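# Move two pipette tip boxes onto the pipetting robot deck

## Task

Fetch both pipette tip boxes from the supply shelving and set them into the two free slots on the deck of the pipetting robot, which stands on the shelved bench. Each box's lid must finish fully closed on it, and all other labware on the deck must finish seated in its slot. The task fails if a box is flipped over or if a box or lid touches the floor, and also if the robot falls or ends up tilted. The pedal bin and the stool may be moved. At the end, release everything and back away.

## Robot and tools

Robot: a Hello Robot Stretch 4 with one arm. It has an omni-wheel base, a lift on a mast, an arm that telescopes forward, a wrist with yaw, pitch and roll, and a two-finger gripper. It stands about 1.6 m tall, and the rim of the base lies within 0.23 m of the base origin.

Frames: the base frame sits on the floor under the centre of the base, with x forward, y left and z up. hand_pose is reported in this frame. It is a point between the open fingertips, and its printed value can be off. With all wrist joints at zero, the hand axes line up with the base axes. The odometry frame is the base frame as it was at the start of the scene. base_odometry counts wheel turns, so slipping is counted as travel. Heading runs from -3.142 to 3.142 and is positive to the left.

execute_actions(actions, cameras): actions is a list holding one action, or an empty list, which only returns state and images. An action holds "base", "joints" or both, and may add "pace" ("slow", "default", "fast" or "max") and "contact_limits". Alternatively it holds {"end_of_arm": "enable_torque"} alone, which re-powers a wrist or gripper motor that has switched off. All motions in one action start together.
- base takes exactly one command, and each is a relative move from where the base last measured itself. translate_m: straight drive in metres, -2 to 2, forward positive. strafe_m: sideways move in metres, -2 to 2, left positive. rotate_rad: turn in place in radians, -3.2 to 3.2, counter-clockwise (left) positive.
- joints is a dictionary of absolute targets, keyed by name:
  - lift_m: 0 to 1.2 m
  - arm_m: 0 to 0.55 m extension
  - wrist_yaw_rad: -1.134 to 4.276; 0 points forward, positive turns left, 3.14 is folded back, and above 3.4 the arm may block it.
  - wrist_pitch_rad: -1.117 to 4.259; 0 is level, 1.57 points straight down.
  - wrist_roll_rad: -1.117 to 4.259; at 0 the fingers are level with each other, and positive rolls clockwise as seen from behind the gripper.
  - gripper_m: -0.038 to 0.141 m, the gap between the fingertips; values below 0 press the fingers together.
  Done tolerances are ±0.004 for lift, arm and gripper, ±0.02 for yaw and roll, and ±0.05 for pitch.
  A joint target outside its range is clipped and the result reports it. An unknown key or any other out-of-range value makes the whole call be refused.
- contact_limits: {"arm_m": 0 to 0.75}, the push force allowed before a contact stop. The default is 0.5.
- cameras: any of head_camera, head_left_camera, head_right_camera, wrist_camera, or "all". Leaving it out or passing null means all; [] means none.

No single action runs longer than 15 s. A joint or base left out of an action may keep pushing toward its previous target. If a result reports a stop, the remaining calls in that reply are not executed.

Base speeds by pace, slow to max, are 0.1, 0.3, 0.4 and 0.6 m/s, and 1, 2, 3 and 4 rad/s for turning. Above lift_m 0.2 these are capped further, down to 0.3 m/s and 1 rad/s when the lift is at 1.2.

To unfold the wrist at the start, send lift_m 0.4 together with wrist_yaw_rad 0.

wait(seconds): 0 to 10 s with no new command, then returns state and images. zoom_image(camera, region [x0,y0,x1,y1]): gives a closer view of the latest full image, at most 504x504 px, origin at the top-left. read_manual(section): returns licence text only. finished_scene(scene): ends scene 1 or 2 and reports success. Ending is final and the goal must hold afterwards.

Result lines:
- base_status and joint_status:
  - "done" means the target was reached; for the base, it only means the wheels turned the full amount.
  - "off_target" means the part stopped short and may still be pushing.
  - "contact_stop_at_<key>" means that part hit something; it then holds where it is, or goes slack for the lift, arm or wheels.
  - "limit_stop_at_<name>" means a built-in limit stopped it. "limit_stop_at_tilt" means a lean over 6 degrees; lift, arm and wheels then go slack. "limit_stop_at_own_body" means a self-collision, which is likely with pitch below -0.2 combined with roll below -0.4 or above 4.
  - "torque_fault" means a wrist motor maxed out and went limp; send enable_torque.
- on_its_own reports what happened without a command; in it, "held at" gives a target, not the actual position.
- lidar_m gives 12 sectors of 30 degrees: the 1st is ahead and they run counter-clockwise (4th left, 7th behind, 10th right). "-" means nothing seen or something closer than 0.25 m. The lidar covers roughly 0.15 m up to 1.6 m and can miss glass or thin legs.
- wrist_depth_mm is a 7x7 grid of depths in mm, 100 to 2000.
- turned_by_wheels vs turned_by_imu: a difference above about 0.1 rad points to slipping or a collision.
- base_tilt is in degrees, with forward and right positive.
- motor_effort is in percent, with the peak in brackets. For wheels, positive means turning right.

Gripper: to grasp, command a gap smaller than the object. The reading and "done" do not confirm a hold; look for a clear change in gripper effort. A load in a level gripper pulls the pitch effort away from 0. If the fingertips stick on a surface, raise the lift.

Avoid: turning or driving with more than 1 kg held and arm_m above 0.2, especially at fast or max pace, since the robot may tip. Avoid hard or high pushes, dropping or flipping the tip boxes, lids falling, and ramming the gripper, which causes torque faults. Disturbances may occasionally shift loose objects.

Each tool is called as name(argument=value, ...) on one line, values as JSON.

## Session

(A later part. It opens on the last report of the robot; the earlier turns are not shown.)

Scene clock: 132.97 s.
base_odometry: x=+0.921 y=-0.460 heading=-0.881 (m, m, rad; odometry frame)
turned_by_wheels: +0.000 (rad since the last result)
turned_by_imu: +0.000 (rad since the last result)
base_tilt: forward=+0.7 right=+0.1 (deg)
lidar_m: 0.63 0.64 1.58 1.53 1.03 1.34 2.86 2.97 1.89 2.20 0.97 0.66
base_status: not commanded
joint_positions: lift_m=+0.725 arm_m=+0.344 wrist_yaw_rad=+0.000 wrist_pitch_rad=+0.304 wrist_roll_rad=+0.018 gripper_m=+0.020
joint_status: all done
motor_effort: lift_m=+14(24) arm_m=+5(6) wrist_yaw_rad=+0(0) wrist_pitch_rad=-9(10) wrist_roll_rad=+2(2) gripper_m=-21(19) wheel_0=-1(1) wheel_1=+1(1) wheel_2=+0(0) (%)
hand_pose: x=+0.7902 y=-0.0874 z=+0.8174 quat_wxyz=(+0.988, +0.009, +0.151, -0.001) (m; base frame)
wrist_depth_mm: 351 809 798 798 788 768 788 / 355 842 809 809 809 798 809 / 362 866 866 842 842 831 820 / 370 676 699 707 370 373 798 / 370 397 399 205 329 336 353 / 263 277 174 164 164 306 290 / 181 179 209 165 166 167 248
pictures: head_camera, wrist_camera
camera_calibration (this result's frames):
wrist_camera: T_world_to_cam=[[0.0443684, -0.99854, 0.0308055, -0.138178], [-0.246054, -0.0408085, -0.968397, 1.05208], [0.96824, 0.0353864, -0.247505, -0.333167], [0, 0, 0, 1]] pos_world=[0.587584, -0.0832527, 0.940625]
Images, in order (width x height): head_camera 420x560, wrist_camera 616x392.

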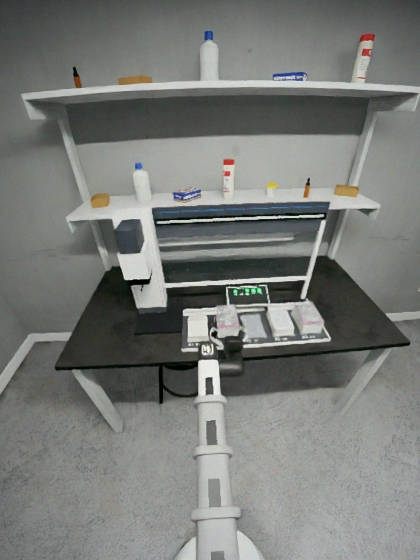

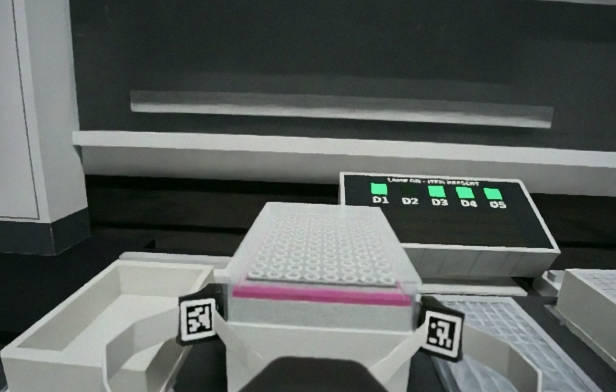

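execute_actions(actions=[{"base":{"strafe_m":0.002},"joints":{"lift_m":0.713},"pace":"slow"}], cameras=["head_camera","wrist_camera"])

zoom_image(camera="head_camera", region=[175, 290, 275, 360])

Scene clock: 135.90 s.
base_odometry: x=+0.922 y=-0.459 heading=-0.881 (m, m, rad; odometry frame)
turned_by_wheels: +0.000 (rad since the last result)
turned_by_imu: +0.001 (rad since the last result)
base_tilt: forward=+0.7 right=+0.2 (deg)
lidar_m: 0.63 0.66 1.56 1.52 1.02 1.33 2.80 3.00 1.88 2.20 0.94 0.67
base_status: done
joint_positions: lift_m=+0.713 arm_m=+0.344 wrist_yaw_rad=+0.000 wrist_pitch_rad=+0.303 wrist_roll_rad=+0.018 gripper_m=+0.020
joint_status: all done
motor_effort: lift_m=+14(16) arm_m=+6(6) wrist_yaw_rad=+0(1) wrist_pitch_rad=-8(10) wrist_roll_rad=+1(2) gripper_m=-21(19) wheel_0=-1(6) wheel_1=+1(6) wheel_2=+0(0) (%)
hand_pose: x=+0.7903 y=-0.0873 z=+0.8055 quat_wxyz=(+0.988, +0.009, +0.151, -0.001) (m; base frame)
wrist_depth_mm: 347 809 809 809 788 778 778 / 353 831 831 809 809 798 798 / 355 866 854 842 842 831 820 / 368 627 647 668 355 357 741 / 355 291 338 205 325 336 340 / 229 255 174 163 165 285 282 / 176 176 195 164 166 167 224
pictures: head_camera, wrist_camera
camera_calibration (this result's frames):
wrist_camera: T_world_to_cam=[[0.0446611, -0.998527, 0.0308204, -0.137973], [-0.245717, -0.0408832, -0.968479, 1.04037], [0.968312, 0.0356803, -0.247181, -0.336462], [0, 0, 0, 1]] pos_world=[0.587599, -0.0832306, 0.928663]
Images, in order (width x height): head_camera 420x560, wrist_camera 616x392.

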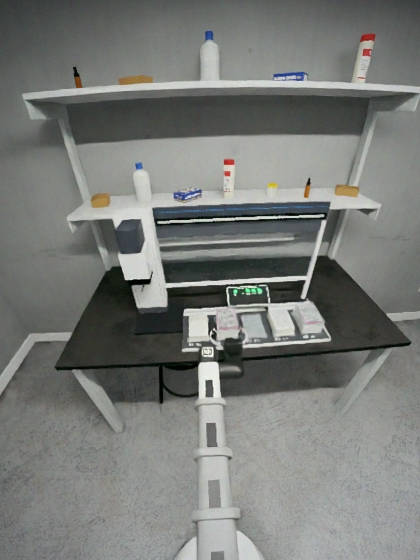

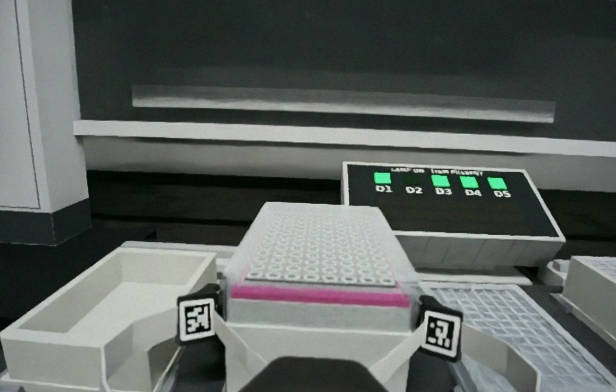

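Region (175, 290, 275, 360) of head_camera's 420x560 image, scaled by 5.040, with more detail than that image has; it fills the top 353 rows of this view, and the rest is white.

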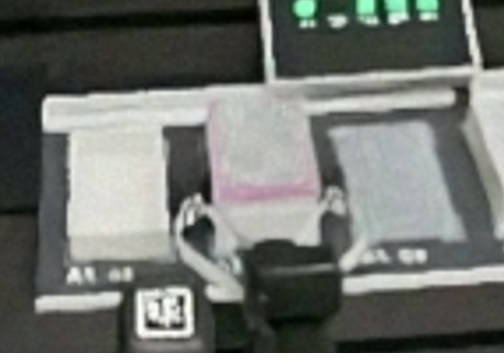

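execute_actions(actions=[{"base":{"strafe_m":0.002},"joints":{"lift_m":0.706},"pace":"slow"}], cameras=["wrist_camera"])

Scene clock: 137.27 s.
base_odometry: x=+0.924 y=-0.458 heading=-0.881 (m, m, rad; odometry frame)
turned_by_wheels: +0.000 (rad since the last result)
turned_by_imu: +0.000 (rad since the last result)
base_tilt: forward=+0.7 right=+0.1 (deg)
lidar_m: 0.62 0.67 1.57 1.51 1.02 1.30 2.85 2.97 1.89 2.20 0.97 0.66
base_status: done
joint_positions: lift_m=+0.707 arm_m=+0.344 wrist_yaw_rad=+0.000 wrist_pitch_rad=+0.297 wrist_roll_rad=+0.018 gripper_m=+0.020
joint_status: all done
motor_effort: lift_m=+11(14) arm_m=+6(6) wrist_yaw_rad=+1(0) wrist_pitch_rad=+9(9) wrist_roll_rad=+2(1) gripper_m=-19(19) wheel_0=-2(8) wheel_1=+1(7) wheel_2=+0(1) (%)
hand_pose: x=+0.7908 y=-0.0874 z=+0.8003 quat_wxyz=(+0.989, +0.009, +0.148, -0.001) (m; base frame)
wrist_depth_mm: 345 809 798 798 788 768 778 / 351 831 809 809 820 809 788 / 357 866 866 842 842 820 820 / 366 634 668 676 353 355 759 / 351 290 332 205 324 330 332 / 224 253 173 165 164 281 281 / 176 174 191 166 166 167 221
pictures: wrist_camera
camera_calibration (this result's frames):
wrist_camera: T_world_to_cam=[[0.0440635, -0.998545, 0.0310863, -0.137691], [-0.239885, -0.0407814, -0.969944, 1.0321], [0.969801, 0.0352821, -0.241333, -0.344084], [0, 0, 0, 1]] pos_world=[0.587345, -0.0832605, 0.922319]
Images, in order (width x height): wrist_camera 616x392.

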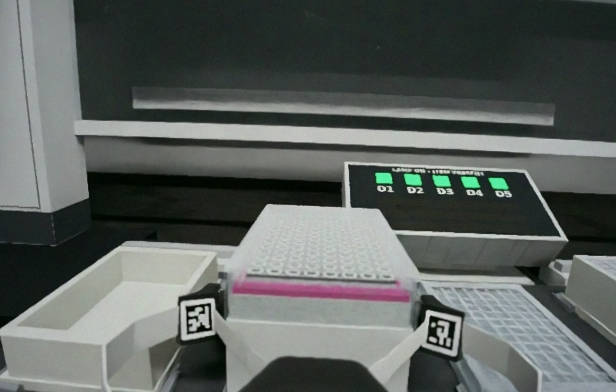

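execute_actions(actions=[{"joints":{"lift_m":0.711},"pace":"slow"}], cameras=[])

execute_actions(actions=[{"joints":{"gripper_m":0.035},"pace":"slow"}], cameras=["wrist_camera"])

Scene clock: 138.87 s.
base_odometry: x=+0.924 y=-0.458 heading=-0.881 (m, m, rad; odometry frame)
turned_by_wheels: +0.000 (rad since the last result)
turned_by_imu: +0.000 (rad since the last result)
base_tilt: forward=+0.6 right=+0.2 (deg)
lidar_m: 0.64 0.67 1.57 1.51 1.03 1.31 2.84 2.99 1.89 2.19 0.93 0.67
base_status: not commanded
joint_positions: lift_m=+0.711 arm_m=+0.344 wrist_yaw_rad=+0.000 wrist_pitch_rad=+0.301 wrist_roll_rad=+0.018 gripper_m=+0.020
joint_status: all done
motor_effort: lift_m=+24(25) arm_m=+5(6) wrist_yaw_rad=+0(0) wrist_pitch_rad=-4(9) wrist_roll_rad=+2(2) gripper_m=-20(21) wheel_0=-2(2) wheel_1=+1(1) wheel_2=+0(0) (%)
hand_pose: x=+0.7905 y=-0.0873 z=+0.8031 quat_wxyz=(+0.989, +0.009, +0.150, -0.001) (m; base frame)
wrist_depth_mm: 345 820 798 798 788 788 768 / 351 831 831 809 809 798 798 / 353 878 866 842 854 831 831 / 368 634 647 654 353 357 750 / 353 293 332 206 325 332 340 / 225 253 173 164 163 282 279 / 177 176 192 165 166 167 222
pictures: none
No camera images: the call's "cameras" was empty. Leave "cameras" out to get every camera's image.

Scene clock: 139.87 s.
base_odometry: x=+0.924 y=-0.458 heading=-0.881 (m, m, rad; odometry frame)
turned_by_wheels: +0.000 (rad since the last result)
turned_by_imu: +0.000 (rad since the last result)
base_tilt: forward=+0.6 right=+0.2 (deg)
lidar_m: 0.62 0.66 1.54 1.52 1.00 1.30 2.85 2.99 1.88 2.18 0.96 0.63
base_status: not commanded
joint_positions: lift_m=+0.711 arm_m=+0.344 wrist_yaw_rad=-0.001 wrist_pitch_rad=+0.303 wrist_roll_rad=+0.018 gripper_m=+0.035
joint_status: all done
motor_effort: lift_m=+24(24) arm_m=+6(5) wrist_yaw_rad=+5(5) wrist_pitch_rad=-7(7) wrist_roll_rad=+1(1) gripper_m=-15(21) wheel_0=-2(2) wheel_1=+1(1) wheel_2=+0(0) (%)
hand_pose: x=+0.7902 y=-0.0878 z=+0.8028 quat_wxyz=(+0.989, +0.009, +0.151, -0.002) (m; base frame)
wrist_depth_mm: 347 820 809 788 778 768 788 / 351 831 820 820 798 798 809 / 357 866 854 831 842 842 831 / 368 615 640 654 353 355 723 / 351 293 332 207 324 336 338 / 226 254 178 168 168 279 282 / 177 175 192 170 171 172 222
pictures: wrist_camera
camera_calibration (this result's frames):
wrist_camera: T_world_to_cam=[[0.0428328, -0.998606, 0.030847, -0.136969], [-0.245213, -0.0404387, -0.968625, 1.0375], [0.968523, 0.0339249, -0.246603, -0.337826], [0, 0, 0, 1]] pos_world=[0.587467, -0.0833622, 0.925863]
Images, in order (width x height): wrist_camera 616x392.

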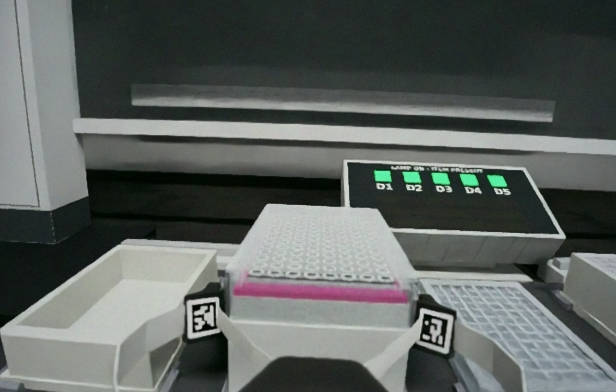

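Now touching the back bracket. Open while retracting.

execute_actions(actions=[{"joints":{"gripper_m":0.06,"arm_m":0.335,"lift_m":0.708},"pace":"slow"}], cameras=["wrist_camera"])

execute_actions(actions=[{"joints":{"gripper_m":0.095,"arm_m":0.329},"pace":"slow"}], cameras=[])

execute_actions(actions=[{"joints":{"lift_m":0.714,"arm_m":0.15},"pace":"slow"}], cameras=["wrist_camera"])

Scene clock: 142.13 s.
base_odometry: x=+0.924 y=-0.458 heading=-0.881 (m, m, rad; odometry frame)
turned_by_wheels: +0.000 (rad since the last result)
turned_by_imu: +0.000 (rad since the last result)
base_tilt: forward=+0.6 right=+0.1 (deg)
lidar_m: 0.64 0.65 1.57 1.53 1.01 1.31 2.84 2.99 1.88 2.20 0.92 0.67
base_status: not commanded
joint_positions: lift_m=+0.708 arm_m=+0.336 wrist_yaw_rad=-0.001 wrist_pitch_rad=+0.300 wrist_roll_rad=+0.018 gripper_m=+0.060
joint_status: all done
motor_effort: lift_m=+14(23) arm_m=-4(8) wrist_yaw_rad=+4(9) wrist_pitch_rad=+0(8) wrist_roll_rad=+2(1) gripper_m=-8(19) wheel_0=-2(2) wheel_1=+1(1) wheel_2=+0(0) (%)
hand_pose: x=+0.7821 y=-0.0878 z=+0.8013 quat_wxyz=(+0.989, +0.009, +0.150, -0.002) (m; base frame)
wrist_depth_mm: 345 820 820 809 798 798 788 / 351 842 809 820 820 831 809 / 359 878 854 831 831 842 831 / 373 621 647 661 362 364 750 / 351 300 340 211 329 345 349 / 226 253 181 176 180 281 281 / 186 185 199 177 181 206 221
pictures: wrist_camera
camera_calibration (this result's frames):
wrist_camera: T_world_to_cam=[[0.042821, -0.998603, 0.0309464, -0.13663], [-0.243017, -0.0404553, -0.969178, 1.03279], [0.969076, 0.0339807, -0.24441, -0.332533], [0, 0, 0, 1]] pos_world=[0.579087, -0.0833579, 0.923914]
Images, in order (width x height): wrist_camera 616x392.

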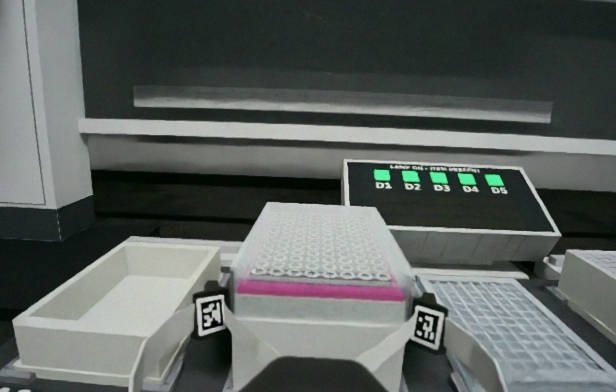

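Scene clock: 143.87 s.
base_odometry: x=+0.924 y=-0.458 heading=-0.881 (m, m, rad; odometry frame)
turned_by_wheels: +0.000 (rad since the last result)
turned_by_imu: +0.000 (rad since the last result)
base_tilt: forward=+0.6 right=+0.1 (deg)
lidar_m: 0.61 0.67 1.58 1.51 1.04 1.32 2.85 2.96 1.90 2.21 0.93 0.65
base_status: not commanded
joint_positions: lift_m=+0.708 arm_m=+0.330 wrist_yaw_rad=-0.001 wrist_pitch_rad=+0.302 wrist_roll_rad=+0.018 gripper_m=+0.095
joint_status: all done
motor_effort: lift_m=+13(14) arm_m=-5(6) wrist_yaw_rad=+3(5) wrist_pitch_rad=-5(5) wrist_roll_rad=+2(1) gripper_m=-2(10) wheel_0=-2(2) wheel_1=+1(1) wheel_2=+0(0) (%)
hand_pose: x=+0.7761 y=-0.0877 z=+0.8008 quat_wxyz=(+0.989, +0.009, +0.150, -0.002) (m; base frame)
wrist_depth_mm: 347 831 809 798 798 809 788 / 357 854 842 831 820 820 820 / 368 891 878 866 402 842 854 / 377 603 640 647 364 364 741 / 345 303 306 207 338 347 351 / 219 249 188 182 181 276 277 / 191 190 198 146 189 204 219
pictures: none
No camera images: the call's "cameras" was empty. Leave "cameras" out to get every camera's image.

Scene clock: 146.93 s.
base_odometry: x=+0.924 y=-0.458 heading=-0.881 (m, m, rad; odometry frame)
turned_by_wheels: +0.000 (rad since the last result)
turned_by_imu: +0.001 (rad since the last result)
base_tilt: forward=+0.7 right=+0.1 (deg)
lidar_m: 0.63 0.65 1.57 1.51 1.01 1.33 2.84 3.00 1.88 2.21 0.93 0.68
base_status: not commanded
joint_positions: lift_m=+0.714 arm_m=+0.151 wrist_yaw_rad=+0.000 wrist_pitch_rad=+0.302 wrist_roll_rad=+0.018 gripper_m=+0.095
joint_status: all done
motor_effort: lift_m=+24(23) arm_m=-6(6) wrist_yaw_rad=+1(3) wrist_pitch_rad=-5(6) wrist_roll_rad=+1(2) gripper_m=-2(1) wheel_0=-2(2) wheel_1=+1(1) wheel_2=+0(0) (%)
hand_pose: x=+0.5973 y=-0.0874 z=+0.8059 quat_wxyz=(+0.989, +0.009, +0.151, -0.001) (m; base frame)
wrist_depth_mm: 445 504 960 976 976 946 931 / 530 530 1008 991 991 991 976 / 820 549 1042 1025 569 1025 991 / 554 549 654 407 530 535 580 / 387 368 362 362 392 389 355 / 296 291 200 301 283 307 312 / 517 343 342 148 334 283 307
pictures: wrist_camera
camera_calibration (this result's frames):
wrist_camera: T_world_to_cam=[[0.0441853, -0.998546, 0.0308658, -0.129245], [-0.244732, -0.0407736, -0.968733, 0.993002], [0.968583, 0.0352499, -0.246178, -0.150529], [0, 0, 0, 1]] pos_world=[0.394531, -0.0832629, 0.928886]
Images, in order (width x height): wrist_camera 616x392.

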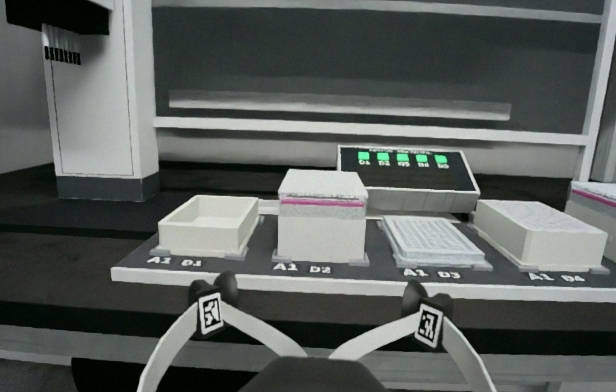

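zoom_image(camera="wrist_camera", region=[140, 150, 500, 290])

execute_actions(actions=[{"base":{"translate_m":-0.3},"joints":{"arm_m":0.0},"pace":"fast"}], cameras=["wrist_camera"])

Region (140, 150, 500, 290) of wrist_camera's 616x392 image, scaled by 1.400.

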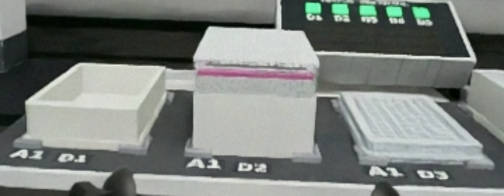

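Scene clock: 149.83 s.
base_odometry: x=+0.733 y=-0.226 heading=-0.881 (m, m, rad; odometry frame)
turned_by_wheels: +0.000 (rad since the last result)
turned_by_imu: +0.001 (rad since the last result)
base_tilt: forward=+0.6 right=+0.1 (deg)
lidar_m: 0.91 0.97 1.61 0.90 0.96 1.31 2.55 2.68 1.83 1.79 2.29 0.98
base_status: done
joint_positions: lift_m=+0.714 arm_m=+0.001 wrist_yaw_rad=+0.000 wrist_pitch_rad=+0.302 wrist_roll_rad=+0.018 gripper_m=+0.095
joint_status: all done
motor_effort: lift_m=+24(24) arm_m=-5(8) wrist_yaw_rad=+1(2) wrist_pitch_rad=-4(7) wrist_roll_rad=+2(2) gripper_m=-3(2) wheel_0=+0(6) wheel_1=-1(10) wheel_2=-1(15) (%)
hand_pose: x=+0.4473 y=-0.0875 z=+0.8060 quat_wxyz=(+0.989, +0.009, +0.150, -0.001) (m; base frame)
wrist_depth_mm: 1430 1366 917 1255 1205 1160 1160 / 1499 1430 960 1464 1430 1397 1397 / 1537 1464 976 1008 1397 1464 1464 / 788 768 778 768 759 768 768 / 1618 1618 1008 1576 1576 1576 1618 / 1464 1576 199 1576 1537 1576 1576 / 1182 1308 1255 149 1308 1366 1366
pictures: wrist_camera
camera_calibration (this result's frames):
wrist_camera: T_world_to_cam=[[0.0439784, -0.998555, 0.0308722, -0.122586], [-0.244604, -0.0407241, -0.968767, 0.95632], [0.968625, 0.0350534, -0.246042, -0.00529892], [0, 0, 0, 1]] pos_world=[0.244444, -0.0832777, 0.928932]
Images, in order (width x height): wrist_camera 616x392.

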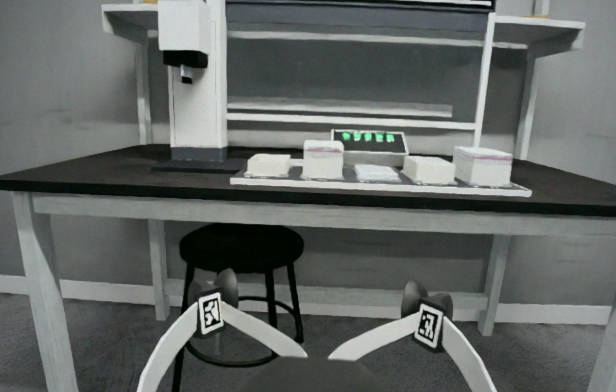

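finished_scene(scene=1)

The scene is finished: the task was done.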